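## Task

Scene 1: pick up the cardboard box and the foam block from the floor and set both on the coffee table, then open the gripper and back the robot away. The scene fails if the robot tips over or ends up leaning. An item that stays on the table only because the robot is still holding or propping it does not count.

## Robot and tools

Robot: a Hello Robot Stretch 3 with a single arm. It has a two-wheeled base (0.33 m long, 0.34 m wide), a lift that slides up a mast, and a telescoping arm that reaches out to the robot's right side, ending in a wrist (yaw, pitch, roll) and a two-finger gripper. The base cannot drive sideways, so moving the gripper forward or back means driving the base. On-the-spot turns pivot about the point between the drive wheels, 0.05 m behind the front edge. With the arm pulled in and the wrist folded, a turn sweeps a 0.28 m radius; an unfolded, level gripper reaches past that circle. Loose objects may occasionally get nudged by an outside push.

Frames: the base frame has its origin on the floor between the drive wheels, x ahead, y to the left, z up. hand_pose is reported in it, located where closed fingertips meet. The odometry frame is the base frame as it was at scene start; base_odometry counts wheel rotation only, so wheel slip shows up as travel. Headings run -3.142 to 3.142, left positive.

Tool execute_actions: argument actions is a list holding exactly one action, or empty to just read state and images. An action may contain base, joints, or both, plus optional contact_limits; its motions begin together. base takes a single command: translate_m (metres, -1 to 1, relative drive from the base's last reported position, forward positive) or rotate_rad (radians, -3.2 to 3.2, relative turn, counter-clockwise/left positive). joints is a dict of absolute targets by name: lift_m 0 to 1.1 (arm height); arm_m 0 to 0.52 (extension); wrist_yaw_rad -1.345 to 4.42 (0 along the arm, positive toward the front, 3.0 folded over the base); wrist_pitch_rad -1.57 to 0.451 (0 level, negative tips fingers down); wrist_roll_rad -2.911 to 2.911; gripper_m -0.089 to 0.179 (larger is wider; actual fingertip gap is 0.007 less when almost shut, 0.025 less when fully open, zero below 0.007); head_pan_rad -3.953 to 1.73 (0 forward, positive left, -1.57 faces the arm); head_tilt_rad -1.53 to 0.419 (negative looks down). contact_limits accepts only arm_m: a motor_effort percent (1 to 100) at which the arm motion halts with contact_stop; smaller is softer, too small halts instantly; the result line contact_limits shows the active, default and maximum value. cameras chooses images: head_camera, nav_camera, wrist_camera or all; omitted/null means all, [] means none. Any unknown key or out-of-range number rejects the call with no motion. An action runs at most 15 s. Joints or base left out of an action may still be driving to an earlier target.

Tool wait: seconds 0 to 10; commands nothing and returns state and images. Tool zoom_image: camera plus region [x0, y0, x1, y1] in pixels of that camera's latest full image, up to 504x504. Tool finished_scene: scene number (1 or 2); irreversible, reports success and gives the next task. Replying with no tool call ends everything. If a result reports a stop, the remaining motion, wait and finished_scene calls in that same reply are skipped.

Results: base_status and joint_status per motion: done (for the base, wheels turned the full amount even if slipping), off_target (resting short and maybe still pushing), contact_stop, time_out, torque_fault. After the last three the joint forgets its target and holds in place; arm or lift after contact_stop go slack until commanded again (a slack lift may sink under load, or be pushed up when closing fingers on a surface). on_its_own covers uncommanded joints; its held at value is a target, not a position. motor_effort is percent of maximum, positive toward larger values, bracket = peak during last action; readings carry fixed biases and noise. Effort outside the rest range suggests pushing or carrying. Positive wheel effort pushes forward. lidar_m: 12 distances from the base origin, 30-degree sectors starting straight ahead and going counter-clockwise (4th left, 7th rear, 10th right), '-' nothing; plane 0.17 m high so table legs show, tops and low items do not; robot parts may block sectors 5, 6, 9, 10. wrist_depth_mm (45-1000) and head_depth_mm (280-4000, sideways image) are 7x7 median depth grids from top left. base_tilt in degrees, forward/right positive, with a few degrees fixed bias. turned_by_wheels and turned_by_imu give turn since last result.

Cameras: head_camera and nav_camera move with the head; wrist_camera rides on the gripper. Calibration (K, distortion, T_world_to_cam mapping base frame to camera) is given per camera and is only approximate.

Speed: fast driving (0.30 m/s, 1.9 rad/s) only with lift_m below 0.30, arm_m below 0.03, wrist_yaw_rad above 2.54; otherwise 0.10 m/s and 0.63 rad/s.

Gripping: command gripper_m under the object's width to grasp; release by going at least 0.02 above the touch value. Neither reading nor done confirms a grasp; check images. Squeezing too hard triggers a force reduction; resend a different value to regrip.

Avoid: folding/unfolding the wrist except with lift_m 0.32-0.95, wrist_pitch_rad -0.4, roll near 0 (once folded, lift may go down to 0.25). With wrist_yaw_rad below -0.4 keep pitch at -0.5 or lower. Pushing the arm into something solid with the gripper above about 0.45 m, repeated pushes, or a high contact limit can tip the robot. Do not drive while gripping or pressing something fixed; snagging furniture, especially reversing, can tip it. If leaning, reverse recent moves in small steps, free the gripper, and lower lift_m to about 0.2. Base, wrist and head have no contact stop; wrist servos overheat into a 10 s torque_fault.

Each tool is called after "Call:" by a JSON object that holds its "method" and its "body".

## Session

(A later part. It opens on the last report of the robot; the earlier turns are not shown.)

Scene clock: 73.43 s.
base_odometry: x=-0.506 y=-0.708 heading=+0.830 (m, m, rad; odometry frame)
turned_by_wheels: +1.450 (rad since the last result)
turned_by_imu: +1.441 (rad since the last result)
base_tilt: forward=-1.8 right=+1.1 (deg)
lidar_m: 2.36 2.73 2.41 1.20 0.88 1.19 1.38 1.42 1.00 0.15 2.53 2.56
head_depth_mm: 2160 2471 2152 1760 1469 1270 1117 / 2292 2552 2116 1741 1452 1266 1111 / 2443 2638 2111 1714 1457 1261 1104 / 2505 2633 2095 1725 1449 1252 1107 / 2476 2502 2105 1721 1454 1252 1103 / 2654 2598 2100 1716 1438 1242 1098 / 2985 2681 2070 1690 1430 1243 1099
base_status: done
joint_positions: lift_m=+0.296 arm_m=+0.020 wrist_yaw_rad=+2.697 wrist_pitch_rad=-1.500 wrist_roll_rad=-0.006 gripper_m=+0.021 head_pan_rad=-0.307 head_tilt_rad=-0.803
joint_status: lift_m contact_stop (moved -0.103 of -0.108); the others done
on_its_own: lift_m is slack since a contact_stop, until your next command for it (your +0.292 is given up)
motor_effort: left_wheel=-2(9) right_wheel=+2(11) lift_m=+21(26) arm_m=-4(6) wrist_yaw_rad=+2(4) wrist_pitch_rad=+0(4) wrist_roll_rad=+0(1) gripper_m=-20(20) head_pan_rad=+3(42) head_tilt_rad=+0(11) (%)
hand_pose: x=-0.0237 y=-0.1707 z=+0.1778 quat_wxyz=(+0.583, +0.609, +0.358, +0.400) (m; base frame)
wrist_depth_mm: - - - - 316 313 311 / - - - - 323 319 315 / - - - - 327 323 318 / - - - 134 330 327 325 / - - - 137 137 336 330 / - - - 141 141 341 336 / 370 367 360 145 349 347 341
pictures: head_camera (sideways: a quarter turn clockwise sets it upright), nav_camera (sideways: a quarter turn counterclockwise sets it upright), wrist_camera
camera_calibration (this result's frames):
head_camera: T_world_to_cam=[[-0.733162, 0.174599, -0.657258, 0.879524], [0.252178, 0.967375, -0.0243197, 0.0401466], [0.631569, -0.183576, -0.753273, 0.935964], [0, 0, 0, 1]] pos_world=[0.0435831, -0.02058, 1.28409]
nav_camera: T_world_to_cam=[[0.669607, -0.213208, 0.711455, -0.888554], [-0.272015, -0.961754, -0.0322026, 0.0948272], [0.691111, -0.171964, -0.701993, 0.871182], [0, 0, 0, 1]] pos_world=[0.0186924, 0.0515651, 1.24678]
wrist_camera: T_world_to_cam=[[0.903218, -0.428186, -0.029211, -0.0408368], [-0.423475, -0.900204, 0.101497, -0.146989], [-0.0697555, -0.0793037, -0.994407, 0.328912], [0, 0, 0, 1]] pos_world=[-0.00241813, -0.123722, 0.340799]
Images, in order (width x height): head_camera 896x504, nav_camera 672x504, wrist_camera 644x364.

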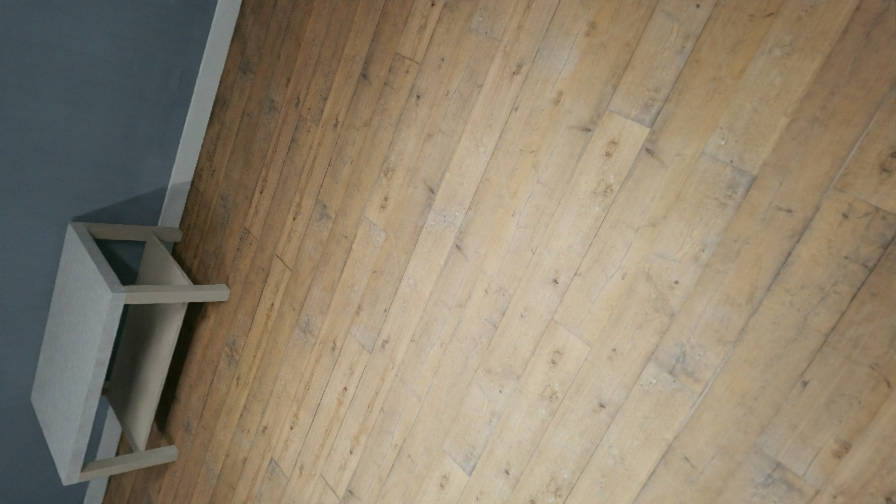

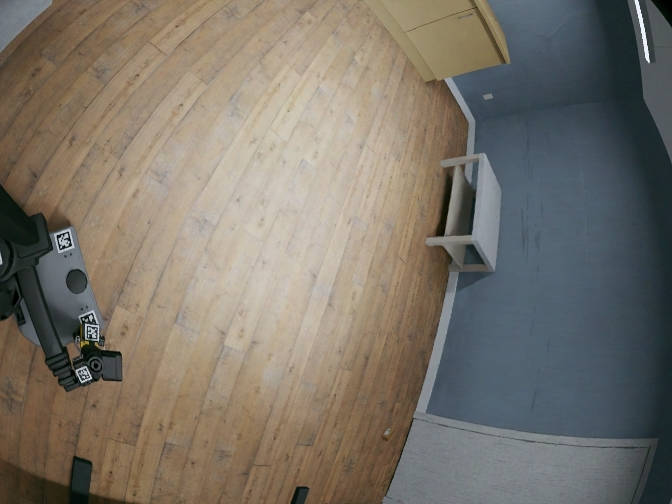

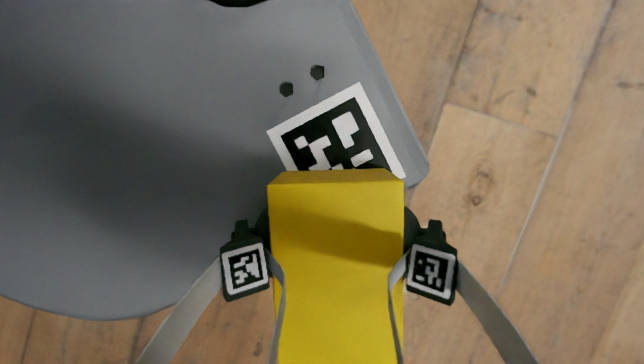

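The block rests on the base; fine. Drive.

Call:
{"method": "execute_actions", "body": {"actions": [{"base":{"translate_m":1.0},"joints":{"lift_m":0.298}}], "cameras": []}}

Call:
{"method": "execute_actions", "body": {"actions": [{"base":{"translate_m":1.0}}], "cameras": ["nav_camera"]}}

Call:
{"method": "execute_actions", "body": {"actions": [{"base":{"translate_m":0.3},"joints":{"lift_m":0.68}}], "cameras": []}}

Call:
{"method": "execute_actions", "body": {"actions": [{"base":{"rotate_rad":0.74},"joints":{"wrist_yaw_rad":0,"head_pan_rad":-1.57,"head_tilt_rad":-0.9}}]}}

Scene clock: 84.87 s.
base_odometry: x=+0.169 y=+0.030 heading=+0.830 (m, m, rad; odometry frame)
turned_by_wheels: +0.000 (rad since the last result)
turned_by_imu: +0.003 (rad since the last result)
base_tilt: forward=-1.7 right=+1.0 (deg)
lidar_m: 1.91 2.03 2.03 2.19 1.59 1.70 2.20 1.75 0.15 0.15 1.85 1.41
head_depth_mm: 1562 1784 2000 1752 1470 1268 1116 / 1645 1872 2059 1736 1462 1264 1111 / 1739 1839 1949 1741 1460 1265 1110 / 1853 1769 1938 1716 1448 1260 1109 / 1947 1835 1986 1714 1450 1251 1103 / 2073 1890 2039 1706 1440 1254 1101 / 2247 2481 2088 1716 1445 1243 1097
base_status: done
joint_positions: lift_m=+0.298 arm_m=+0.020 wrist_yaw_rad=+2.698 wrist_pitch_rad=-1.500 wrist_roll_rad=-0.006 gripper_m=+0.021 head_pan_rad=-0.307 head_tilt_rad=-0.803
joint_status: all done
motor_effort: left_wheel=-2(9) right_wheel=+2(12) lift_m=+27(25) arm_m=-4(4) wrist_yaw_rad=+1(1) wrist_pitch_rad=+0(0) wrist_roll_rad=-1(1) gripper_m=-20(20) head_pan_rad=+3(4) head_tilt_rad=+1(0) (%)
hand_pose: x=-0.0237 y=-0.1707 z=+0.1791 quat_wxyz=(+0.583, +0.609, +0.358, +0.401) (m; base frame)
wrist_depth_mm: - - - - 319 314 310 / - - - - 323 321 316 / - - - - 326 322 321 / - - - 135 331 330 326 / - - - 138 138 336 330 / - - 357 141 142 340 339 / 371 368 366 146 348 346 343
pictures: none
No camera images: the call's "cameras" was empty. Leave "cameras" out to get every camera's image.

Scene clock: 89.97 s.
base_odometry: x=+0.844 y=+0.768 heading=+0.830 (m, m, rad; odometry frame)
turned_by_wheels: +0.000 (rad since the last result)
turned_by_imu: +0.003 (rad since the last result)
base_tilt: forward=-1.8 right=+1.0 (deg)
lidar_m: 0.92 1.34 1.34 1.54 2.59 2.36 2.66 2.66 0.15 0.15 0.60 1.15
head_depth_mm: 958 1089 1248 1140 976 1192 1115 / 1006 1144 1300 1127 1015 1236 1110 / 1063 1230 1328 1111 1261 1261 1106 / 1124 1319 1365 1111 1365 1254 1110 / 1194 1400 1357 1170 1407 1247 1100 / 1274 1514 1765 1195 1445 1255 1102 / 1370 1637 1960 1648 1440 1233 1089
base_status: done
joint_positions: lift_m=+0.298 arm_m=+0.020 wrist_yaw_rad=+2.698 wrist_pitch_rad=-1.500 wrist_roll_rad=-0.006 gripper_m=+0.021 head_pan_rad=-0.307 head_tilt_rad=-0.802
joint_status: not commanded
motor_effort: left_wheel=-1(8) right_wheel=+3(11) lift_m=+27(27) arm_m=-4(4) wrist_yaw_rad=+3(3) wrist_pitch_rad=+0(0) wrist_roll_rad=-1(1) gripper_m=-20(19) head_pan_rad=+3(3) head_tilt_rad=+0(0) (%)
hand_pose: x=-0.0237 y=-0.1707 z=+0.1791 quat_wxyz=(+0.583, +0.609, +0.358, +0.401) (m; base frame)
wrist_depth_mm: - - - - 318 313 310 / - - - - 323 318 316 / - - - - 328 323 320 / - - - 135 330 330 326 / - - - 138 137 335 332 / - - 355 141 142 340 335 / 374 368 362 146 349 348 341
pictures: nav_camera (sideways: a quarter turn counterclockwise sets it upright)
camera_calibration (this result's frames):
nav_camera: T_world_to_cam=[[0.669122, -0.212982, 0.71198, -0.889234], [-0.271897, -0.961788, -0.0321792, 0.0947961], [0.691627, -0.172053, -0.701462, 0.870489], [0, 0, 0, 1]] pos_world=[0.0187265, 0.0515539, 1.24678]
Images, in order (width x height): nav_camera 672x504.

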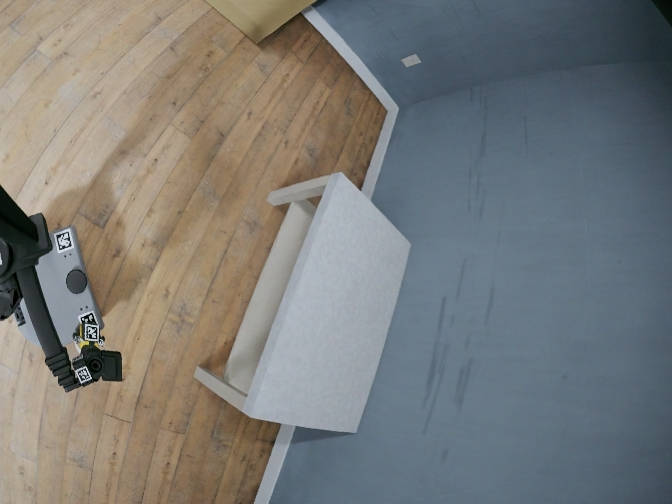

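Scene clock: 94.47 s.
base_odometry: x=+1.047 y=+0.989 heading=+0.830 (m, m, rad; odometry frame)
turned_by_wheels: +0.000 (rad since the last result)
turned_by_imu: +0.001 (rad since the last result)
base_tilt: forward=-1.7 right=+0.9 (deg)
lidar_m: 0.62 1.72 1.13 1.30 2.81 2.61 2.94 2.93 1.90 0.49 0.93 0.94
head_depth_mm: 775 877 1008 1101 951 819 1081 / 816 930 1079 1128 946 849 1107 / 861 990 1155 1115 945 1095 1107 / 910 1057 1244 1115 941 1203 1101 / 968 1132 1356 1108 965 1249 1103 / 1037 1218 1493 1680 1035 1248 1100 / 1109 1327 1649 1694 1438 1248 1098
base_status: done
joint_positions: lift_m=+0.680 arm_m=+0.020 wrist_yaw_rad=+2.698 wrist_pitch_rad=-1.500 wrist_roll_rad=-0.006 gripper_m=+0.021 head_pan_rad=-0.307 head_tilt_rad=-0.802
joint_status: all done
motor_effort: left_wheel=-2(7) right_wheel=+2(11) lift_m=+28(29) arm_m=-3(4) wrist_yaw_rad=+3(2) wrist_pitch_rad=+0(0) wrist_roll_rad=-1(1) gripper_m=-20(21) head_pan_rad=+3(3) head_tilt_rad=+0(0) (%)
hand_pose: x=-0.0237 y=-0.1706 z=+0.5609 quat_wxyz=(+0.583, +0.609, +0.358, +0.401) (m; base frame)
wrist_depth_mm: 704 697 - 672 676 655 519 / 727 719 - 702 687 662 529 / 730 730 - - 690 685 543 / 740 721 735 136 691 682 545 / 758 745 750 138 139 567 550 / 777 753 753 142 374 569 311 / 781 778 754 146 595 569 298
pictures: none
No camera images: the call's "cameras" was empty. Leave "cameras" out to get every camera's image.

Scene clock: 96.83 s.
base_odometry: x=+1.047 y=+0.989 heading=+1.569 (m, m, rad; odometry frame)
turned_by_wheels: +0.740 (rad since the last result)
turned_by_imu: +0.737 (rad since the last result)
base_tilt: forward=-1.6 right=+0.9 (deg)
lidar_m: 1.13 1.16 1.52 2.81 2.82 2.94 2.59 1.41 0.49 0.94 0.97 0.62
head_depth_mm: 827 980 1195 1417 962 1249 1110 / 824 971 1148 1037 913 - - / 826 977 1156 1039 918 - - / 825 980 1154 1038 909 1247 - / 823 974 1154 1033 914 1216 1088 / 821 973 1147 1024 906 1214 1081 / 826 974 1152 1024 901 1213 1074
base_status: done
joint_positions: lift_m=+0.680 arm_m=+0.020 wrist_yaw_rad=+0.002 wrist_pitch_rad=-1.500 wrist_roll_rad=-0.008 gripper_m=+0.021 head_pan_rad=-1.563 head_tilt_rad=-0.889
joint_status: all done
motor_effort: left_wheel=-1(6) right_wheel=+3(7) lift_m=+29(28) arm_m=-3(4) wrist_yaw_rad=+0(1) wrist_pitch_rad=+0(0) wrist_roll_rad=+0(0) gripper_m=-19(20) head_pan_rad=-3(42) head_tilt_rad=-4(12) (%)
hand_pose: x=-0.0216 y=-0.1594 z=+0.5609 quat_wxyz=(+0.520, +0.484, -0.515, -0.480) (m; base frame)
wrist_depth_mm: 559 553 547 561 669 554 656 / 671 703 704 685 681 670 669 / 736 726 716 712 684 692 672 / 741 729 722 136 696 701 687 / 749 749 738 139 138 710 697 / 757 780 756 143 - 712 712 / 768 779 753 147 738 734 709
pictures: head_camera (sideways: a quarter turn clockwise sets it upright), nav_camera (sideways: a quarter turn counterclockwise sets it upright), wrist_camera
camera_calibration (this result's frames):
head_camera: T_world_to_cam=[[-0.061405, 0.804656, -0.590558, 0.78852], [0.997903, 0.0616249, -0.0197938, 0.0297029], [0.0204659, -0.590535, -0.806753, 1.00923], [0, 0, 0, 1]] pos_world=[-0.00187632, -0.0403321, 1.28045]
nav_camera: T_world_to_cam=[[0.00505316, -0.760993, 0.648741, -0.802776], [-0.998738, -0.0362633, -0.0347586, 0.102584], [0.0499765, -0.647746, -0.760215, 0.950811], [0, 0, 0, 1]] pos_world=[0.058993, 0.00869696, 1.24718]
wrist_camera: T_world_to_cam=[[-0.99956, -0.00565645, -0.0291091, -0.000552369], [-0.00858352, 0.994805, 0.101435, 0.136218], [0.0283842, 0.10164, -0.994416, 0.741885], [0, 0, 0, 1]] pos_world=[-0.0204407, -0.210919, 0.723909]
Images, in order (width x height): head_camera 896x504, nav_camera 672x504, wrist_camera 644x364.

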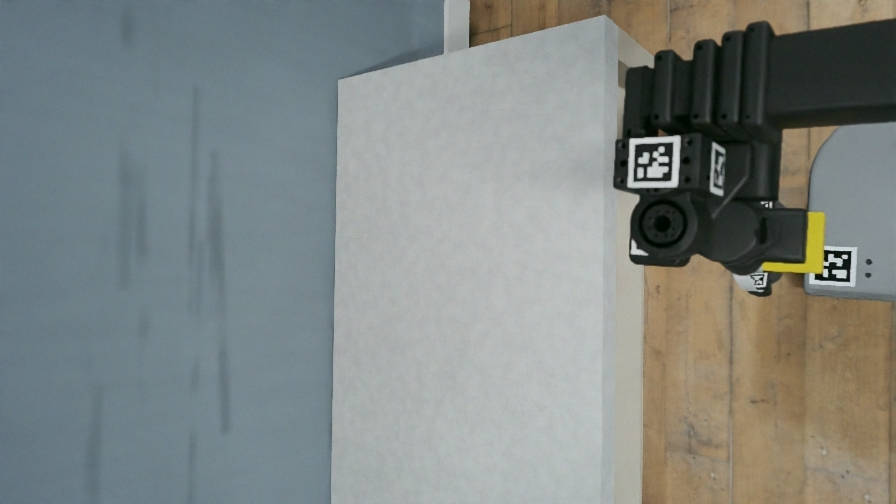

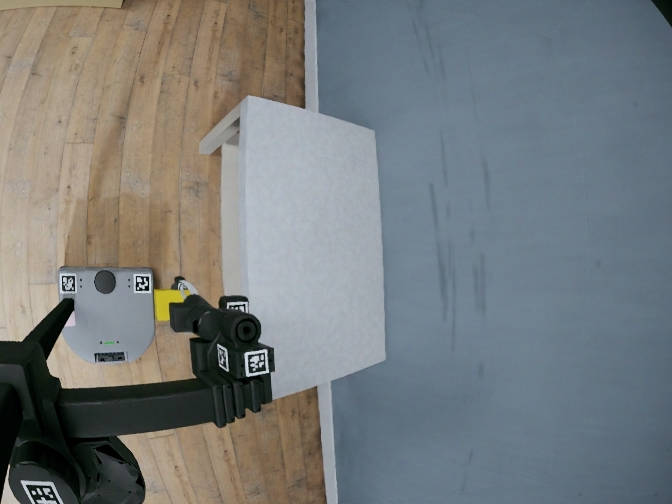

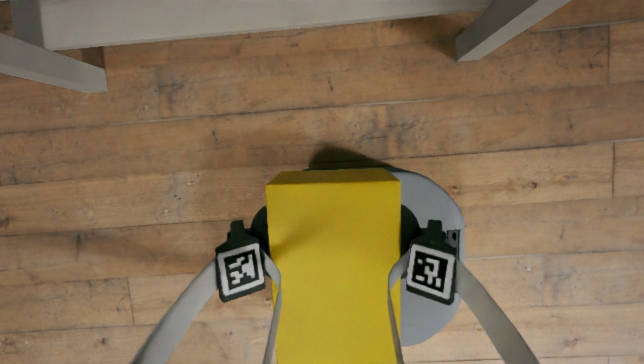

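Table ≈0.445 high, edge at y≈-0.38.

Call:
{"method": "execute_actions", "body": {"actions": [{"joints":{"arm_m":0.42,"lift_m":0.63}}], "cameras": ["wrist_camera"]}}

Scene clock: 103.30 s.
base_odometry: x=+1.047 y=+0.989 heading=+1.569 (m, m, rad; odometry frame)
turned_by_wheels: +0.000 (rad since the last result)
turned_by_imu: +0.001 (rad since the last result)
base_tilt: forward=-1.8 right=+1.0 (deg)
lidar_m: 1.13 1.16 1.52 2.81 2.82 2.93 2.60 1.41 0.49 0.94 0.97 0.62
head_depth_mm: 830 975 1192 1420 954 1232 1099 / 828 976 1154 1057 940 - - / 827 972 1087 1026 916 1223 1119 / 827 979 1144 998 910 1217 1136 / 825 976 1153 1033 908 1210 1087 / 827 975 1147 1026 911 1210 1086 / 822 978 1143 1029 903 1201 1084
base_status: not commanded
joint_positions: lift_m=+0.630 arm_m=+0.420 wrist_yaw_rad=+0.000 wrist_pitch_rad=-1.500 wrist_roll_rad=-0.008 gripper_m=+0.021 head_pan_rad=-1.563 head_tilt_rad=-0.889
joint_status: all done
motor_effort: left_wheel=-2(2) right_wheel=+3(3) lift_m=+14(26) arm_m=+5(1) wrist_yaw_rad=+0(1) wrist_pitch_rad=+0(0) wrist_roll_rad=+0(0) gripper_m=-19(19) head_pan_rad=-3(3) head_tilt_rad=-5(4) (%)
hand_pose: x=-0.0216 y=-0.5588 z=+0.5118 quat_wxyz=(+0.519, +0.484, -0.515, -0.480) (m; base frame)
wrist_depth_mm: 218 217 214 211 207 206 204 / 223 220 217 214 211 210 206 / 226 224 221 218 216 213 211 / 230 228 225 136 218 217 213 / 234 232 229 138 139 220 217 / 240 237 235 142 185 223 222 / 242 240 237 147 230 227 224
pictures: wrist_camera
camera_calibration (this result's frames):
wrist_camera: T_world_to_cam=[[-0.999571, -0.0032515, -0.0291092, -0.00288342], [-0.00619001, 0.994823, 0.101435, 0.538591], [0.0286286, 0.101571, -0.994416, 0.73361], [0, 0, 0, 1]] pos_world=[-0.0205506, -0.610326, 0.674798]
Images, in order (width x height): wrist_camera 644x364.

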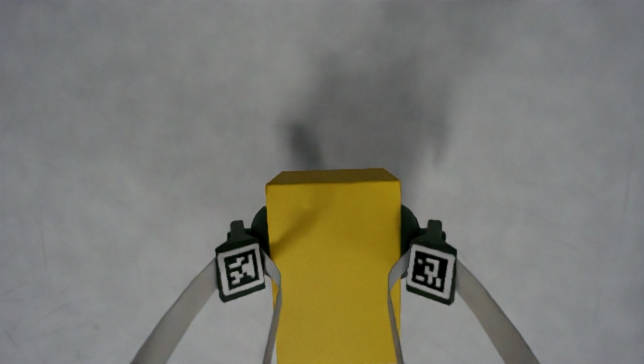

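Call:
{"method": "execute_actions", "body": {"actions": [{"joints":{"lift_m":0.594}}], "cameras": []}}

Call:
{"method": "execute_actions", "body": {"actions": [{"joints":{"gripper_m":0.12}}], "cameras": []}}

Call:
{"method": "execute_actions", "body": {"actions": [{"joints":{"lift_m":0.66}}], "cameras": ["wrist_camera"]}}

Call:
{"method": "execute_actions", "body": {"actions": [{"base":{"translate_m":-0.3},"joints":{"arm_m":0.02,"wrist_yaw_rad":3.1}}], "cameras": []}}

Call:
{"method": "execute_actions", "body": {"actions": [{"base":{"translate_m":-0.4},"joints":{"lift_m":0.297}}], "cameras": []}}

Call:
{"method": "execute_actions", "body": {"actions": [{"base":{"rotate_rad":0.1}}], "cameras": []}}

Call:
{"method": "execute_actions", "body": {"actions": [{"base":{"translate_m":-1.0}}], "cameras": ["head_camera","nav_camera"]}}

Scene clock: 113.27 s.
base_odometry: x=+1.047 y=+0.989 heading=+1.569 (m, m, rad; odometry frame)
turned_by_wheels: +0.000 (rad since the last result)
turned_by_imu: +0.001 (rad since the last result)
base_tilt: forward=-1.8 right=+1.0 (deg)
lidar_m: 1.14 1.15 1.52 2.81 2.83 2.94 2.59 1.41 0.49 0.94 0.97 0.62
head_depth_mm: 824 974 1199 1426 961 1231 1096 / 827 971 1156 1053 938 - - / 826 974 1121 1015 917 1224 1130 / 827 975 1157 1000 911 1216 1139 / 825 975 1154 1031 907 1216 1089 / 823 973 1150 1029 908 1215 1086 / 824 979 1148 1028 899 1212 1083
base_status: not commanded
joint_positions: lift_m=+0.594 arm_m=+0.420 wrist_yaw_rad=+0.000 wrist_pitch_rad=-1.500 wrist_roll_rad=-0.008 gripper_m=+0.021 head_pan_rad=-1.563 head_tilt_rad=-0.889
joint_status: all done
motor_effort: left_wheel=-1(1) right_wheel=+3(3) lift_m=+14(15) arm_m=+4(4) wrist_yaw_rad=+2(0) wrist_pitch_rad=+0(0) wrist_roll_rad=+0(0) gripper_m=-20(20) head_pan_rad=-3(3) head_tilt_rad=-4(4) (%)
hand_pose: x=-0.0216 y=-0.5588 z=+0.4758 quat_wxyz=(+0.519, +0.484, -0.515, -0.480) (m; base frame)
wrist_depth_mm: 184 182 179 177 175 172 170 / 186 185 182 180 177 175 173 / 189 188 185 183 180 178 176 / 193 192 188 136 183 181 179 / 197 194 191 138 139 184 182 / 200 198 195 142 167 188 185 / 204 202 198 146 192 191 188
pictures: none
No camera images: the call's "cameras" was empty. Leave "cameras" out to get every camera's image.

Scene clock: 114.77 s.
base_odometry: x=+1.047 y=+0.989 heading=+1.569 (m, m, rad; odometry frame)
turned_by_wheels: +0.000 (rad since the last result)
turned_by_imu: +0.000 (rad since the last result)
base_tilt: forward=-1.8 right=+1.0 (deg)
lidar_m: 1.14 1.16 1.52 2.81 2.82 2.94 2.59 1.41 0.49 0.94 0.97 0.62
head_depth_mm: 827 974 1199 1413 960 1233 1102 / 826 978 1149 1053 940 - - / 827 978 1121 1018 918 1229 1125 / 824 975 1155 1011 912 1223 1133 / 825 977 1157 1032 906 1221 1094 / 824 973 1159 1025 905 1201 1086 / 825 977 1152 1029 909 1209 1080
base_status: not commanded
joint_positions: lift_m=+0.594 arm_m=+0.420 wrist_yaw_rad=+0.000 wrist_pitch_rad=-1.500 wrist_roll_rad=-0.008 gripper_m=+0.120 head_pan_rad=-1.563 head_tilt_rad=-0.889
joint_status: all done
motor_effort: left_wheel=-1(1) right_wheel=+3(3) lift_m=+14(14) arm_m=+4(4) wrist_yaw_rad=+1(1) wrist_pitch_rad=+0(0) wrist_roll_rad=+0(0) gripper_m=+0(94) head_pan_rad=-3(3) head_tilt_rad=-4(5) (%)
hand_pose: x=-0.0216 y=-0.5588 z=+0.4758 quat_wxyz=(+0.519, +0.484, -0.515, -0.480) (m; base frame)
wrist_depth_mm: 184 181 179 177 175 173 171 / 187 184 182 180 178 175 173 / 189 187 185 183 181 178 176 / 192 191 189 142 183 182 179 / 196 194 192 144 186 184 182 / 199 199 195 146 189 - 185 / 204 202 199 149 192 191 188
pictures: none
No camera images: the call's "cameras" was empty. Leave "cameras" out to get every camera's image.

Scene clock: 116.20 s.
base_odometry: x=+1.047 y=+0.989 heading=+1.569 (m, m, rad; odometry frame)
turned_by_wheels: +0.000 (rad since the last result)
turned_by_imu: +0.000 (rad since the last result)
base_tilt: forward=-1.7 right=+1.1 (deg)
lidar_m: 1.13 1.16 1.52 2.80 2.82 2.95 2.59 1.41 0.50 0.94 0.97 0.62
head_depth_mm: 832 972 1194 1417 960 1229 1099 / 825 979 1145 1064 - - - / 827 975 - 1035 916 1231 1133 / 821 971 1153 987 909 1225 1132 / 827 975 1153 1037 910 1221 1087 / 826 975 1149 1027 910 1218 1090 / 823 974 1152 1022 902 1211 1077
base_status: not commanded
joint_positions: lift_m=+0.660 arm_m=+0.420 wrist_yaw_rad=+0.000 wrist_pitch_rad=-1.500 wrist_roll_rad=-0.008 gripper_m=+0.120 head_pan_rad=-1.563 head_tilt_rad=-0.889
joint_status: all done
motor_effort: left_wheel=-1(1) right_wheel=+3(3) lift_m=+29(30) arm_m=+4(4) wrist_yaw_rad=+2(1) wrist_pitch_rad=+0(0) wrist_roll_rad=+0(0) gripper_m=+0(0) head_pan_rad=-3(3) head_tilt_rad=-3(4) (%)
hand_pose: x=-0.0216 y=-0.5588 z=+0.5410 quat_wxyz=(+0.519, +0.484, -0.515, -0.480) (m; base frame)
wrist_depth_mm: 248 245 242 238 234 233 230 / 252 249 245 243 238 237 234 / 256 253 249 246 243 241 237 / 261 258 255 207 247 244 242 / 265 260 258 210 251 248 247 / 271 266 263 214 256 - 251 / 275 272 268 264 262 258 253
pictures: wrist_camera
camera_calibration (this result's frames):
wrist_camera: T_world_to_cam=[[-0.999571, -0.00325196, -0.0291092, -0.00203601], [-0.00619046, 0.994823, 0.101435, 0.535641], [0.0286286, 0.101571, -0.994416, 0.762569], [0, 0, 0, 1]] pos_world=[-0.0205505, -0.61033, 0.703919]
Images, in order (width x height): wrist_camera 644x364.

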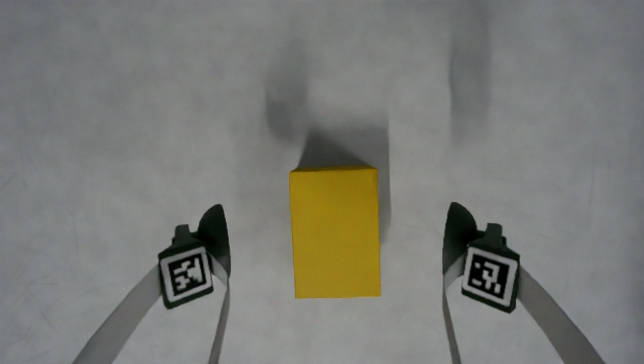

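Scene clock: 120.53 s.
base_odometry: x=+1.046 y=+0.689 heading=+1.569 (m, m, rad; odometry frame)
turned_by_wheels: +0.000 (rad since the last result)
turned_by_imu: +0.001 (rad since the last result)
base_tilt: forward=-1.7 right=+0.9 (deg)
lidar_m: 1.43 1.46 1.92 2.53 2.81 2.68 2.30 1.43 1.01 0.40 0.98 0.88
head_depth_mm: 839 986 1210 1520 1403 1235 1099 / 844 995 1211 1510 1385 - - / 835 990 1211 1511 1395 - - / 837 991 1171 1064 934 - - / 839 998 1163 1034 926 1209 1086 / 839 991 1164 1025 925 1213 1085 / 842 982 1143 1022 920 1209 1078
base_status: done
joint_positions: lift_m=+0.660 arm_m=+0.020 wrist_yaw_rad=+3.098 wrist_pitch_rad=-1.500 wrist_roll_rad=-0.008 gripper_m=+0.120 head_pan_rad=-1.563 head_tilt_rad=-0.889
joint_status: all done
motor_effort: left_wheel=-1(6) right_wheel=+3(3) lift_m=+28(29) arm_m=-3(1) wrist_yaw_rad=+2(5) wrist_pitch_rad=+0(0) wrist_roll_rad=+0(0) gripper_m=+0(0) head_pan_rad=-3(3) head_tilt_rad=-3(5) (%)
hand_pose: x=-0.0214 y=-0.1711 z=+0.5410 quat_wxyz=(+0.492, +0.525, +0.473, +0.509) (m; base frame)
wrist_depth_mm: 686 682 - - 655 639 639 / 701 690 - - 656 655 649 / 709 698 - - 674 658 654 / 724 710 700 695 679 669 671 / 733 720 710 711 700 689 687 / 748 743 718 707 710 - 675 / 751 749 742 730 576 556 550
pictures: none
No camera images: the call's "cameras" was empty. Leave "cameras" out to get every camera's image.

Scene clock: 125.83 s.
base_odometry: x=+1.046 y=+0.289 heading=+1.569 (m, m, rad; odometry frame)
turned_by_wheels: +0.000 (rad since the last result)
turned_by_imu: +0.000 (rad since the last result)
base_tilt: forward=-1.8 right=+1.0 (deg)
lidar_m: 1.82 1.86 2.46 2.48 2.61 2.33 1.89 1.44 1.03 0.98 0.53 0.56
head_depth_mm: 858 1013 1243 1520 1404 1239 1100 / 861 1012 1244 1523 1397 1236 1115 / 857 1011 1234 1519 1389 1227 - / 855 1017 1240 1521 1382 1250 - / 854 1009 1232 1515 1386 1214 1082 / 856 1011 1232 1476 1373 1212 1081 / 859 1013 1154 1092 1103 1202 1081
base_status: done
joint_positions: lift_m=+0.297 arm_m=+0.020 wrist_yaw_rad=+3.098 wrist_pitch_rad=-1.500 wrist_roll_rad=-0.008 gripper_m=+0.120 head_pan_rad=-1.563 head_tilt_rad=-0.889
joint_status: all done
motor_effort: left_wheel=-1(11) right_wheel=+2(8) lift_m=+14(25) arm_m=-3(3) wrist_yaw_rad=+2(1) wrist_pitch_rad=+0(0) wrist_roll_rad=+0(1) gripper_m=+0(1) head_pan_rad=-3(3) head_tilt_rad=-4(5) (%)
hand_pose: x=-0.0214 y=-0.1711 z=+0.1789 quat_wxyz=(+0.492, +0.525, +0.473, +0.509) (m; base frame)
wrist_depth_mm: - - - - 316 311 310 / - - - - - 319 315 / - - - - - 324 319 / - - - - - 330 324 / 360 357 348 346 339 334 330 / 367 361 358 351 346 - 338 / 374 369 360 357 350 346 342
pictures: none
No camera images: the call's "cameras" was empty. Leave "cameras" out to get every camera's image.

Scene clock: 126.60 s.
base_odometry: x=+1.046 y=+0.289 heading=+1.669 (m, m, rad; odometry frame)
turned_by_wheels: +0.100 (rad since the last result)
turned_by_imu: +0.099 (rad since the last result)
base_tilt: forward=-1.8 right=+1.1 (deg)
lidar_m: 1.82 1.91 2.83 2.47 2.61 2.33 1.90 1.33 1.00 0.98 0.53 1.25
head_depth_mm: 837 978 1182 1501 1404 1231 1100 / 845 984 1198 1505 1394 1226 1109 / 854 1002 1226 1508 1388 1222 - / 860 1014 1243 1518 1388 1233 - / 873 1032 1258 1535 1386 1213 1085 / 878 1040 1209 1377 1322 1216 1081 / 890 1051 1176 1024 1027 1206 1082
base_status: done
joint_positions: lift_m=+0.297 arm_m=+0.020 wrist_yaw_rad=+3.098 wrist_pitch_rad=-1.500 wrist_roll_rad=-0.008 gripper_m=+0.120 head_pan_rad=-1.563 head_tilt_rad=-0.889
joint_status: not commanded
motor_effort: left_wheel=-1(8) right_wheel=+2(10) lift_m=+14(14) arm_m=-3(3) wrist_yaw_rad=+1(2) wrist_pitch_rad=+0(0) wrist_roll_rad=+0(0) gripper_m=+0(0) head_pan_rad=-3(3) head_tilt_rad=-3(4) (%)
hand_pose: x=-0.0214 y=-0.1711 z=+0.1788 quat_wxyz=(+0.492, +0.525, +0.473, +0.509) (m; base frame)
wrist_depth_mm: - - - - 316 314 310 / - - - - - 319 313 / - - - - - 325 321 / - - - - - 329 325 / 361 356 350 346 340 336 331 / 366 362 356 349 346 - 337 / 374 368 363 354 350 346 343
pictures: none
No camera images: the call's "cameras" was empty. Leave "cameras" out to get every camera's image.

Scene clock: 131.60 s.
base_odometry: x=+1.144 y=-0.706 heading=+1.669 (m, m, rad; odometry frame)
turned_by_wheels: +0.000 (rad since the last result)
turned_by_imu: -0.001 (rad since the last result)
base_tilt: forward=-1.8 right=+0.9 (deg)
lidar_m: 2.21 2.95 2.66 2.52 1.82 0.93 0.92 1.22 0.94 0.90 0.98 1.37
head_depth_mm: 776 910 1113 1393 1399 1235 1098 / 785 921 1122 1413 1392 1226 1110 / 783 929 1127 1436 1396 1220 - / 817 957 1175 1488 1385 1236 - / 825 975 1189 1498 1375 1221 1089 / 832 984 1203 1500 1374 1217 1083 / 844 1002 1230 1502 1372 1213 1085
base_status: done
joint_positions: lift_m=+0.297 arm_m=+0.020 wrist_yaw_rad=+3.098 wrist_pitch_rad=-1.500 wrist_roll_rad=-0.008 gripper_m=+0.120 head_pan_rad=-1.563 head_tilt_rad=-0.889
joint_status: not commanded
motor_effort: left_wheel=-1(11) right_wheel=+2(6) lift_m=+14(14) arm_m=-3(3) wrist_yaw_rad=+2(2) wrist_pitch_rad=+0(0) wrist_roll_rad=+0(0) gripper_m=+0(1) head_pan_rad=-3(3) head_tilt_rad=-4(4) (%)
hand_pose: x=-0.0214 y=-0.1711 z=+0.1788 quat_wxyz=(+0.492, +0.525, +0.473, +0.509) (m; base frame)
wrist_depth_mm: - - - - 319 316 308 / - - - - - 319 315 / - - - - - 325 320 / - - - - - 330 325 / 362 358 346 347 342 335 330 / 366 362 353 351 347 - 335 / 376 369 363 357 351 344 343
pictures: head_camera (sideways: a quarter turn clockwise sets it upright), nav_camera (sideways: a quarter turn counterclockwise sets it upright)
camera_calibration (this result's frames):
head_camera: T_world_to_cam=[[-0.0609973, 0.8049, -0.590267, 0.788139], [0.997934, 0.0611244, -0.0197744, 0.0296775], [0.0201633, -0.590254, -0.806966, 1.00951], [0, 0, 0, 1]] pos_world=[-0.0018969, -0.0403203, 1.28044]
nav_camera: T_world_to_cam=[[0.00466779, -0.761229, 0.648466, -0.802416], [-0.998756, -0.0357427, -0.0347689, 0.102598], [0.049645, -0.647497, -0.760449, 0.951117], [0, 0, 0, 1]] pos_world=[0.0589973, 0.00868979, 1.24718]
Images, in order (width x height): head_camera 896x504, nav_camera 672x504.

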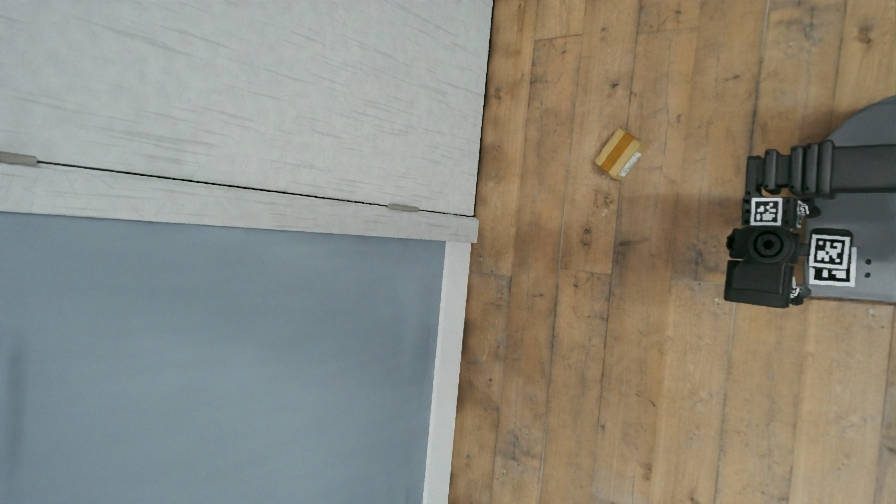

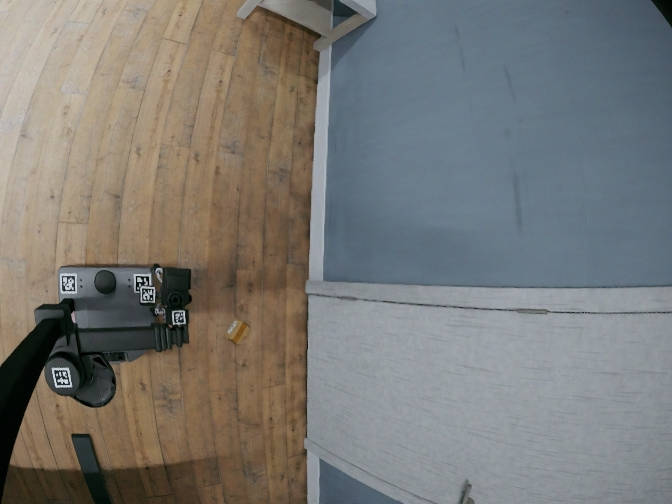

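Call:
{"method": "execute_actions", "body": {"actions": [{"base":{"translate_m":-0.18},"joints":{"arm_m":0.395,"wrist_yaw_rad":0.95,"gripper_m":0.15}}], "cameras": []}}

Call:
{"method": "execute_actions", "body": {"actions": [{"joints":{"lift_m":0.2}}], "cameras": ["wrist_camera"]}}

Scene clock: 141.60 s.
base_odometry: x=+1.161 y=-0.885 heading=+1.669 (m, m, rad; odometry frame)
turned_by_wheels: +0.000 (rad since the last result)
turned_by_imu: +0.001 (rad since the last result)
base_tilt: forward=-1.8 right=+1.0 (deg)
lidar_m: 2.38 3.14 2.65 2.54 1.59 0.74 0.76 1.23 0.92 0.90 0.97 1.38
head_depth_mm: 770 896 1100 1382 1395 1231 1098 / 777 910 1101 1399 1393 1219 1112 / 786 925 1119 1384 1383 1236 - / 790 939 1134 1446 1353 1221 1136 / 790 937 1160 1494 1383 1215 1084 / 822 979 1203 1478 1375 1212 1083 / 832 988 1215 1499 1372 1207 1077
base_status: done
joint_positions: lift_m=+0.297 arm_m=+0.395 wrist_yaw_rad=+0.950 wrist_pitch_rad=-1.500 wrist_roll_rad=-0.008 gripper_m=+0.150 head_pan_rad=-1.563 head_tilt_rad=-0.889
joint_status: all done
motor_effort: left_wheel=-1(10) right_wheel=+2(7) lift_m=+14(14) arm_m=+3(1) wrist_yaw_rad=+0(2) wrist_pitch_rad=+0(0) wrist_roll_rad=+0(0) gripper_m=-1(92) head_pan_rad=-3(3) head_tilt_rad=-4(4) (%)
hand_pose: x=-0.0263 y=-0.5364 z=+0.1788 quat_wxyz=(+0.682, +0.666, -0.237, -0.190) (m; base frame)
wrist_depth_mm: 333 331 326 320 318 314 308 / 338 336 329 326 324 318 315 / 347 342 335 333 326 324 316 / 349 348 343 289 334 330 323 / 357 357 348 295 339 335 331 / 361 - 356 350 345 341 335 / 372 366 365 356 352 343 341
pictures: none
No camera images: the call's "cameras" was empty. Leave "cameras" out to get every camera's image.

Scene clock: 143.30 s.
base_odometry: x=+1.161 y=-0.885 heading=+1.669 (m, m, rad; odometry frame)
turned_by_wheels: +0.000 (rad since the last result)
turned_by_imu: +0.000 (rad since the last result)
base_tilt: forward=-1.9 right=+1.0 (deg)
lidar_m: 2.38 3.12 2.66 2.54 1.58 0.74 0.76 1.23 0.92 0.90 0.97 1.37
head_depth_mm: 766 897 1095 1381 1401 1232 1092 / 776 911 1112 1403 1397 1220 1111 / 782 928 1124 1433 1370 1221 - / 790 938 1141 1454 1351 1215 1132 / 791 941 1144 1491 1377 1215 1089 / 824 976 1198 1494 1376 1212 1075 / 837 995 1218 1508 1375 1204 1084
base_status: not commanded
joint_positions: lift_m=+0.200 arm_m=+0.395 wrist_yaw_rad=+0.950 wrist_pitch_rad=-1.500 wrist_roll_rad=-0.008 gripper_m=+0.150 head_pan_rad=-1.563 head_tilt_rad=-0.889
joint_status: all done
motor_effort: left_wheel=-2(1) right_wheel=+2(2) lift_m=+14(13) arm_m=+4(4) wrist_yaw_rad=+1(1) wrist_pitch_rad=+0(0) wrist_roll_rad=+0(0) gripper_m=+0(1) head_pan_rad=-3(3) head_tilt_rad=-4(3) (%)
hand_pose: x=-0.0263 y=-0.5365 z=+0.0818 quat_wxyz=(+0.682, +0.666, -0.237, -0.190) (m; base frame)
wrist_depth_mm: 239 236 233 229 227 225 221 / 243 239 235 233 230 228 224 / 247 245 241 237 233 231 228 / 252 249 246 194 238 234 232 / 256 253 249 195 242 239 236 / 261 - 253 199 245 244 239 / 267 262 258 255 253 247 244
pictures: wrist_camera
camera_calibration (this result's frames):
wrist_camera: T_world_to_cam=[[-0.578425, -0.815216, -0.0290992, -0.444493], [-0.81306, 0.573274, 0.101435, 0.312593], [-0.0660096, 0.0823319, -0.994417, 0.291082], [0, 0, 0, 1]] pos_world=[0.0162658, -0.565525, 0.244815]
Images, in order (width x height): wrist_camera 644x364.

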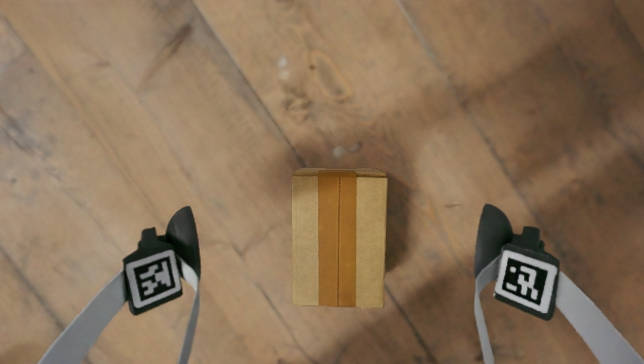

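Call:
{"method": "execute_actions", "body": {"actions": [{"joints":{"lift_m":0.143}}], "cameras": []}}

Call:
{"method": "execute_actions", "body": {"actions": [{"joints":{"gripper_m":0.015}}], "cameras": []}}

Call:
{"method": "execute_actions", "body": {"actions": [{"base":{"rotate_rad":-0.05},"joints":{"lift_m":0.32,"arm_m":0.2}}], "cameras": ["wrist_camera"]}}

Call:
{"method": "execute_actions", "body": {"actions": [{"base":{"translate_m":0.2},"joints":{"arm_m":0.022,"wrist_yaw_rad":2.7}}], "cameras": []}}

Call:
{"method": "execute_actions", "body": {"actions": [{"joints":{"lift_m":0.298}}], "cameras": ["wrist_camera"]}}

Call:
{"method": "execute_actions", "body": {"actions": [{"base":{"translate_m":1.0}}], "cameras": []}}

Call:
{"method": "execute_actions", "body": {"actions": [{"base":{"translate_m":0.5},"joints":{"lift_m":0.65,"wrist_yaw_rad":0}}], "cameras": ["head_camera","wrist_camera"]}}

Scene clock: 154.47 s.
base_odometry: x=+1.161 y=-0.885 heading=+1.669 (m, m, rad; odometry frame)
turned_by_wheels: +0.000 (rad since the last result)
turned_by_imu: +0.001 (rad since the last result)
base_tilt: forward=-1.8 right=+1.0 (deg)
lidar_m: 2.37 3.13 2.66 2.54 1.58 0.75 0.76 1.23 0.92 0.90 0.97 1.37
head_depth_mm: 768 902 1093 1390 1401 1227 1100 / 778 913 1100 1410 1393 1226 1114 / 783 923 1123 1433 1395 1222 - / 792 935 1135 1453 1363 1223 1134 / 794 940 1148 1491 1386 1210 1087 / 822 977 1200 1502 1379 1214 1088 / 831 985 1212 1502 1366 1207 1079
base_status: not commanded
joint_positions: lift_m=+0.143 arm_m=+0.395 wrist_yaw_rad=+0.950 wrist_pitch_rad=-1.500 wrist_roll_rad=-0.008 gripper_m=+0.150 head_pan_rad=-1.563 head_tilt_rad=-0.889
joint_status: all done
motor_effort: left_wheel=-1(1) right_wheel=+2(3) lift_m=+14(14) arm_m=+4(3) wrist_yaw_rad=+1(0) wrist_pitch_rad=+0(0) wrist_roll_rad=+0(0) gripper_m=+0(0) head_pan_rad=-2(3) head_tilt_rad=-5(4) (%)
hand_pose: x=-0.0263 y=-0.5365 z=+0.0249 quat_wxyz=(+0.682, +0.666, -0.237, -0.190) (m; base frame)
wrist_depth_mm: 183 181 178 176 174 172 169 / 186 184 181 179 176 174 172 / 189 187 185 181 179 178 175 / 193 190 188 139 182 180 178 / 196 194 191 137 184 184 181 / 200 - 194 140 187 188 183 / 204 202 198 142 190 190 187
pictures: none
No camera images: the call's "cameras" was empty. Leave "cameras" out to get every camera's image.

Scene clock: 156.30 s.
base_odometry: x=+1.161 y=-0.885 heading=+1.669 (m, m, rad; odometry frame)
turned_by_wheels: +0.000 (rad since the last result)
turned_by_imu: +0.000 (rad since the last result)
base_tilt: forward=-1.8 right=+1.0 (deg)
lidar_m: 2.38 3.12 2.65 2.55 1.59 0.75 0.76 1.23 0.93 0.90 0.97 1.37
head_depth_mm: 767 905 1089 1394 1393 1233 1097 / 775 913 1097 1410 1395 1234 1116 / 784 923 1120 1427 1385 1224 - / 796 932 1135 1450 1357 1224 1126 / 791 942 1150 1494 1385 1219 1084 / 824 977 1206 1496 1378 1208 1092 / 832 987 1210 1501 1373 1210 1085
base_status: not commanded
joint_positions: lift_m=+0.143 arm_m=+0.395 wrist_yaw_rad=+0.950 wrist_pitch_rad=-1.500 wrist_roll_rad=-0.008 gripper_m=+0.016 head_pan_rad=-1.563 head_tilt_rad=-0.889
joint_status: all done
motor_effort: left_wheel=+0(1) right_wheel=+2(2) lift_m=+14(14) arm_m=+4(4) wrist_yaw_rad=+0(1) wrist_pitch_rad=+0(0) wrist_roll_rad=+0(1) gripper_m=-23(100) head_pan_rad=-3(2) head_tilt_rad=-4(4) (%)
hand_pose: x=-0.0263 y=-0.5365 z=+0.0249 quat_wxyz=(+0.682, +0.666, -0.237, -0.190) (m; base frame)
wrist_depth_mm: 183 180 178 176 173 171 169 / 186 184 181 179 176 174 172 / 189 187 185 182 179 177 175 / 192 191 188 139 181 180 177 / 196 193 191 134 133 183 180 / 200 197 195 136 136 186 184 / 203 202 199 139 190 189 187
pictures: none
No camera images: the call's "cameras" was empty. Leave "cameras" out to get every camera's image.

Scene clock: 158.97 s.
base_odometry: x=+1.161 y=-0.885 heading=+1.619 (m, m, rad; odometry frame)
turned_by_wheels: -0.050 (rad since the last result)
turned_by_imu: -0.049 (rad since the last result)
base_tilt: forward=-1.9 right=+1.0 (deg)
lidar_m: 1.55 3.08 2.75 2.53 1.67 0.75 0.74 1.21 0.94 0.90 0.95 1.31
head_depth_mm: 778 913 1110 1410 1394 1224 1100 / 782 922 1115 1428 1396 1221 1109 / 785 926 1124 1452 1418 1228 - / 794 930 1130 1450 1412 1182 1132 / 790 936 1133 1454 1386 1221 1087 / 801 953 1182 1483 1375 1211 1081 / 818 966 1177 1486 1378 1206 1081
base_status: done
joint_positions: lift_m=+0.320 arm_m=+0.200 wrist_yaw_rad=+0.950 wrist_pitch_rad=-1.500 wrist_roll_rad=-0.008 gripper_m=+0.016 head_pan_rad=-1.563 head_tilt_rad=-0.889
joint_status: all done
motor_effort: left_wheel=+3(6) right_wheel=-2(8) lift_m=+28(30) arm_m=-3(5) wrist_yaw_rad=+0(0) wrist_pitch_rad=+0(0) wrist_roll_rad=+0(0) gripper_m=-22(23) head_pan_rad=-3(3) head_tilt_rad=-4(4) (%)
hand_pose: x=-0.0263 y=-0.3421 z=+0.2009 quat_wxyz=(+0.682, +0.666, -0.237, -0.190) (m; base frame)
wrist_depth_mm: 354 352 346 345 339 333 331 / 362 357 352 348 342 339 334 / 368 364 358 354 347 345 340 / 374 371 363 139 353 350 348 / 380 375 370 133 133 356 351 / 387 - - 136 136 362 357 / - - - 139 373 369 364
pictures: wrist_camera
camera_calibration (this result's frames):
wrist_camera: T_world_to_cam=[[-0.578279, -0.81532, -0.029099, -0.282579], [-0.813167, 0.573135, 0.101366, 0.189049], [-0.0659678, 0.08228, -0.994424, 0.393478], [0, 0, 0, 1]] pos_world=[0.0162757, -0.371118, 0.363898]
Images, in order (width x height): wrist_camera 644x364.

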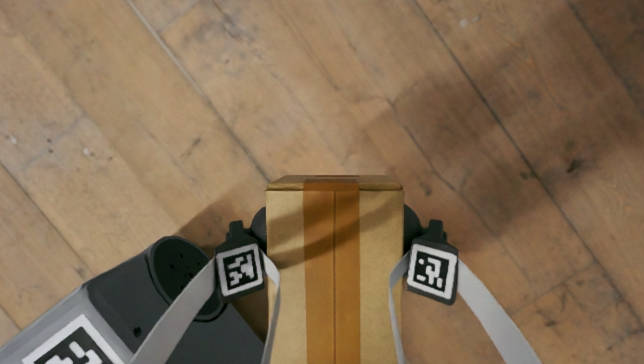

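Scene clock: 162.13 s.
base_odometry: x=+1.152 y=-0.685 heading=+1.619 (m, m, rad; odometry frame)
turned_by_wheels: +0.000 (rad since the last result)
turned_by_imu: +0.001 (rad since the last result)
base_tilt: forward=-1.8 right=+1.1 (deg)
lidar_m: 1.38 2.89 2.66 2.52 1.95 1.42 0.94 1.31 0.93 0.89 0.96 1.31
head_depth_mm: 780 913 1120 1415 1386 1223 1095 / 782 922 1123 1435 1403 1235 1111 / 782 926 1127 1448 1389 1238 - / 806 943 1150 1480 1386 1249 - / 808 961 1166 1481 1382 1223 1080 / 813 958 1178 1493 1373 1216 1077 / 817 970 1191 1473 1374 1209 1080
base_status: done
joint_positions: lift_m=+0.320 arm_m=+0.022 wrist_yaw_rad=+2.698 wrist_pitch_rad=-1.500 wrist_roll_rad=-0.008 gripper_m=+0.016 head_pan_rad=-1.563 head_tilt_rad=-0.889
joint_status: all done
motor_effort: left_wheel=+2(8) right_wheel=-3(3) lift_m=+29(29) arm_m=-4(4) wrist_yaw_rad=+3(1) wrist_pitch_rad=+0(0) wrist_roll_rad=+0(0) gripper_m=-22(22) head_pan_rad=-2(2) head_tilt_rad=-4(4) (%)
hand_pose: x=-0.0237 y=-0.1726 z=+0.2009 quat_wxyz=(+0.583, +0.609, +0.359, +0.401) (m; base frame)
wrist_depth_mm: - - - - 339 333 328 / - - - - 343 338 333 / - - - - 348 345 344 / - - - 132 355 349 345 / - - - 134 133 356 352 / 392 - 380 136 136 358 359 / 395 394 385 139 368 368 363
pictures: none
No camera images: the call's "cameras" was empty. Leave "cameras" out to get every camera's image.

Scene clock: 163.07 s.
base_odometry: x=+1.152 y=-0.685 heading=+1.619 (m, m, rad; odometry frame)
turned_by_wheels: +0.000 (rad since the last result)
turned_by_imu: +0.000 (rad since the last result)
base_tilt: forward=-1.8 right=+1.0 (deg)
lidar_m: 1.38 2.88 2.66 2.52 1.94 1.42 0.94 1.31 0.15 0.15 0.96 1.30
head_depth_mm: 778 917 1111 1420 1397 1232 1099 / 781 920 1123 1434 1393 1230 1110 / 785 925 1128 1447 1393 1238 - / 802 937 1151 1473 1393 1236 - / 810 959 1171 1482 1387 1211 1089 / 813 962 1175 1490 1378 1213 1088 / 816 968 1173 1485 1370 1201 1082
base_status: not commanded
joint_positions: lift_m=+0.298 arm_m=+0.022 wrist_yaw_rad=+2.698 wrist_pitch_rad=-1.500 wrist_roll_rad=-0.008 gripper_m=+0.016 head_pan_rad=-1.563 head_tilt_rad=-0.889
joint_status: all done
motor_effort: left_wheel=+4(2) right_wheel=-3(3) lift_m=+14(27) arm_m=-3(3) wrist_yaw_rad=+1(2) wrist_pitch_rad=+0(0) wrist_roll_rad=+0(1) gripper_m=-22(22) head_pan_rad=-2(3) head_tilt_rad=-4(5) (%)
hand_pose: x=-0.0237 y=-0.1726 z=+0.1798 quat_wxyz=(+0.583, +0.609, +0.359, +0.401) (m; base frame)
wrist_depth_mm: - - - - 318 316 311 / - - - - 324 321 318 / - - - - 329 326 321 / - - - 132 333 331 327 / - - - 134 133 336 332 / - - 356 136 135 340 339 / 373 369 364 139 349 348 344
pictures: wrist_camera
camera_calibration (this result's frames):
wrist_camera: T_world_to_cam=[[0.90443, -0.425629, -0.0290977, -0.0411844], [-0.420944, -0.901405, 0.101366, -0.149062], [-0.0693729, -0.0794295, -0.994424, 0.330721], [0, 0, 0, 1]] pos_world=[-0.00255546, -0.125626, 0.342789]
Images, in order (width x height): wrist_camera 644x364.

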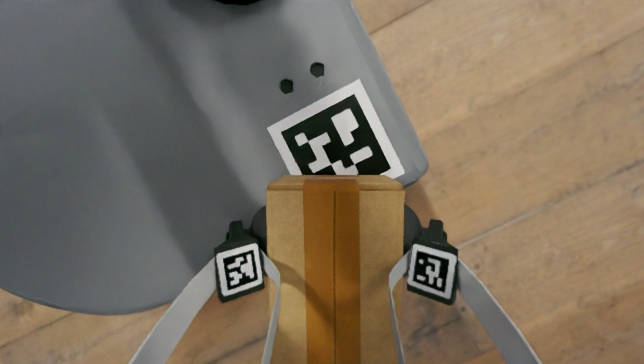

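Scene clock: 168.17 s.
base_odometry: x=+1.103 y=+0.313 heading=+1.619 (m, m, rad; odometry frame)
turned_by_wheels: +0.000 (rad since the last result)
turned_by_imu: +0.003 (rad since the last result)
base_tilt: forward=-1.8 right=+1.0 (deg)
lidar_m: 1.81 1.87 2.55 2.53 2.75 2.37 1.93 1.30 0.15 0.15 0.47 0.51
head_depth_mm: 792 932 1134 1453 1395 1226 1098 / 798 941 1142 1462 1382 1224 1107 / 802 944 1153 1465 1387 1229 - / 804 952 1158 1491 1396 1241 - / 808 955 1169 1488 1385 1221 1078 / 812 963 1157 1344 1325 1218 1083 / 817 969 1144 1021 942 1184 1077
base_status: done
joint_positions: lift_m=+0.298 arm_m=+0.022 wrist_yaw_rad=+2.698 wrist_pitch_rad=-1.500 wrist_roll_rad=-0.008 gripper_m=+0.016 head_pan_rad=-1.563 head_tilt_rad=-0.889
joint_status: not commanded
motor_effort: left_wheel=+3(11) right_wheel=-3(7) lift_m=+14(14) arm_m=-4(4) wrist_yaw_rad=+2(2) wrist_pitch_rad=+0(0) wrist_roll_rad=+0(1) gripper_m=-23(23) head_pan_rad=-3(3) head_tilt_rad=-4(4) (%)
hand_pose: x=-0.0237 y=-0.1726 z=+0.1798 quat_wxyz=(+0.583, +0.609, +0.359, +0.401) (m; base frame)
wrist_depth_mm: - - - - 319 316 312 / - - - - 322 320 316 / - - - - 328 325 322 / - - - 132 335 331 325 / - - - 133 133 336 330 / - - 359 136 135 341 335 / 377 368 363 139 347 349 342
pictures: none
No camera images: the call's "cameras" was empty. Leave "cameras" out to get every camera's image.

Scene clock: 174.67 s.
base_odometry: x=+1.079 y=+0.813 heading=+1.619 (m, m, rad; odometry frame)
turned_by_wheels: +0.000 (rad since the last result)
turned_by_imu: +0.002 (rad since the last result)
base_tilt: forward=-1.8 right=+0.9 (deg)
lidar_m: 1.31 1.36 1.84 2.60 2.90 2.80 2.41 1.31 0.38 0.87 0.95 0.75
head_depth_mm: 792 937 1138 1443 1403 1232 1097 / 795 938 1135 1409 1379 - - / 803 941 1149 1034 901 - - / 808 949 1127 1036 897 - - / 806 953 1137 1032 892 1202 1083 / 810 966 1139 1022 909 1198 1084 / 817 967 1143 1030 903 1205 1077
base_status: done
joint_positions: lift_m=+0.650 arm_m=+0.022 wrist_yaw_rad=+0.002 wrist_pitch_rad=-1.500 wrist_roll_rad=-0.008 gripper_m=+0.016 head_pan_rad=-1.563 head_tilt_rad=-0.889
joint_status: all done
motor_effort: left_wheel=+2(11) right_wheel=-2(6) lift_m=+29(31) arm_m=-3(4) wrist_yaw_rad=-1(3) wrist_pitch_rad=+0(0) wrist_roll_rad=+0(0) gripper_m=-22(22) head_pan_rad=-3(3) head_tilt_rad=-4(4) (%)
hand_pose: x=-0.0216 y=-0.1614 z=+0.5309 quat_wxyz=(+0.520, +0.484, -0.514, -0.480) (m; base frame)
wrist_depth_mm: 539 524 521 516 452 632 628 / 684 677 663 656 654 644 642 / 696 686 681 678 673 651 644 / 704 715 695 139 675 657 654 / 726 718 703 134 132 676 673 / 732 721 714 136 135 685 685 / 751 745 729 139 138 695 681
pictures: head_camera (sideways: a quarter turn clockwise sets it upright), wrist_camera
camera_calibration (this result's frames):
head_camera: T_world_to_cam=[[-0.0609771, 0.804902, -0.590267, 0.788138], [0.997936, 0.0610995, -0.0197744, 0.0296774], [0.0201485, -0.590254, -0.806966, 1.00951], [0, 0, 0, 1]] pos_world=[-0.0018979, -0.0403201, 1.28044]
wrist_camera: T_world_to_cam=[[-0.99956, -0.00590844, -0.029084, -0.00149098], [-0.0088298, 0.99481, 0.101366, 0.141301], [0.0283342, 0.101578, -0.994424, 0.712229], [0, 0, 0, 1]] pos_world=[-0.0204231, -0.212923, 0.693891]
Images, in order (width x height): head_camera 896x504, wrist_camera 644x364.

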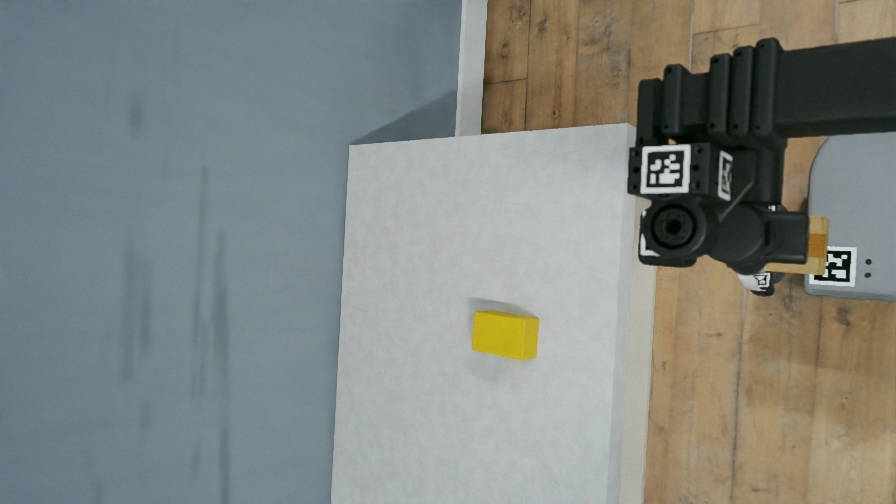

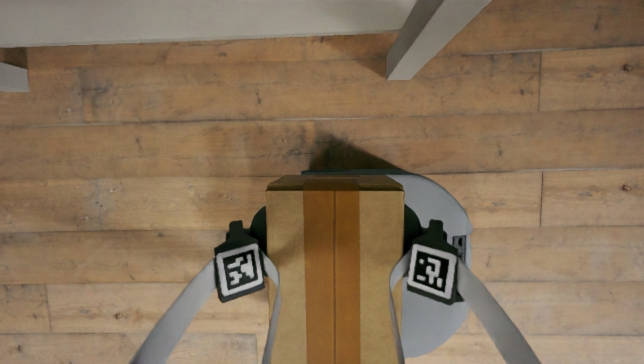

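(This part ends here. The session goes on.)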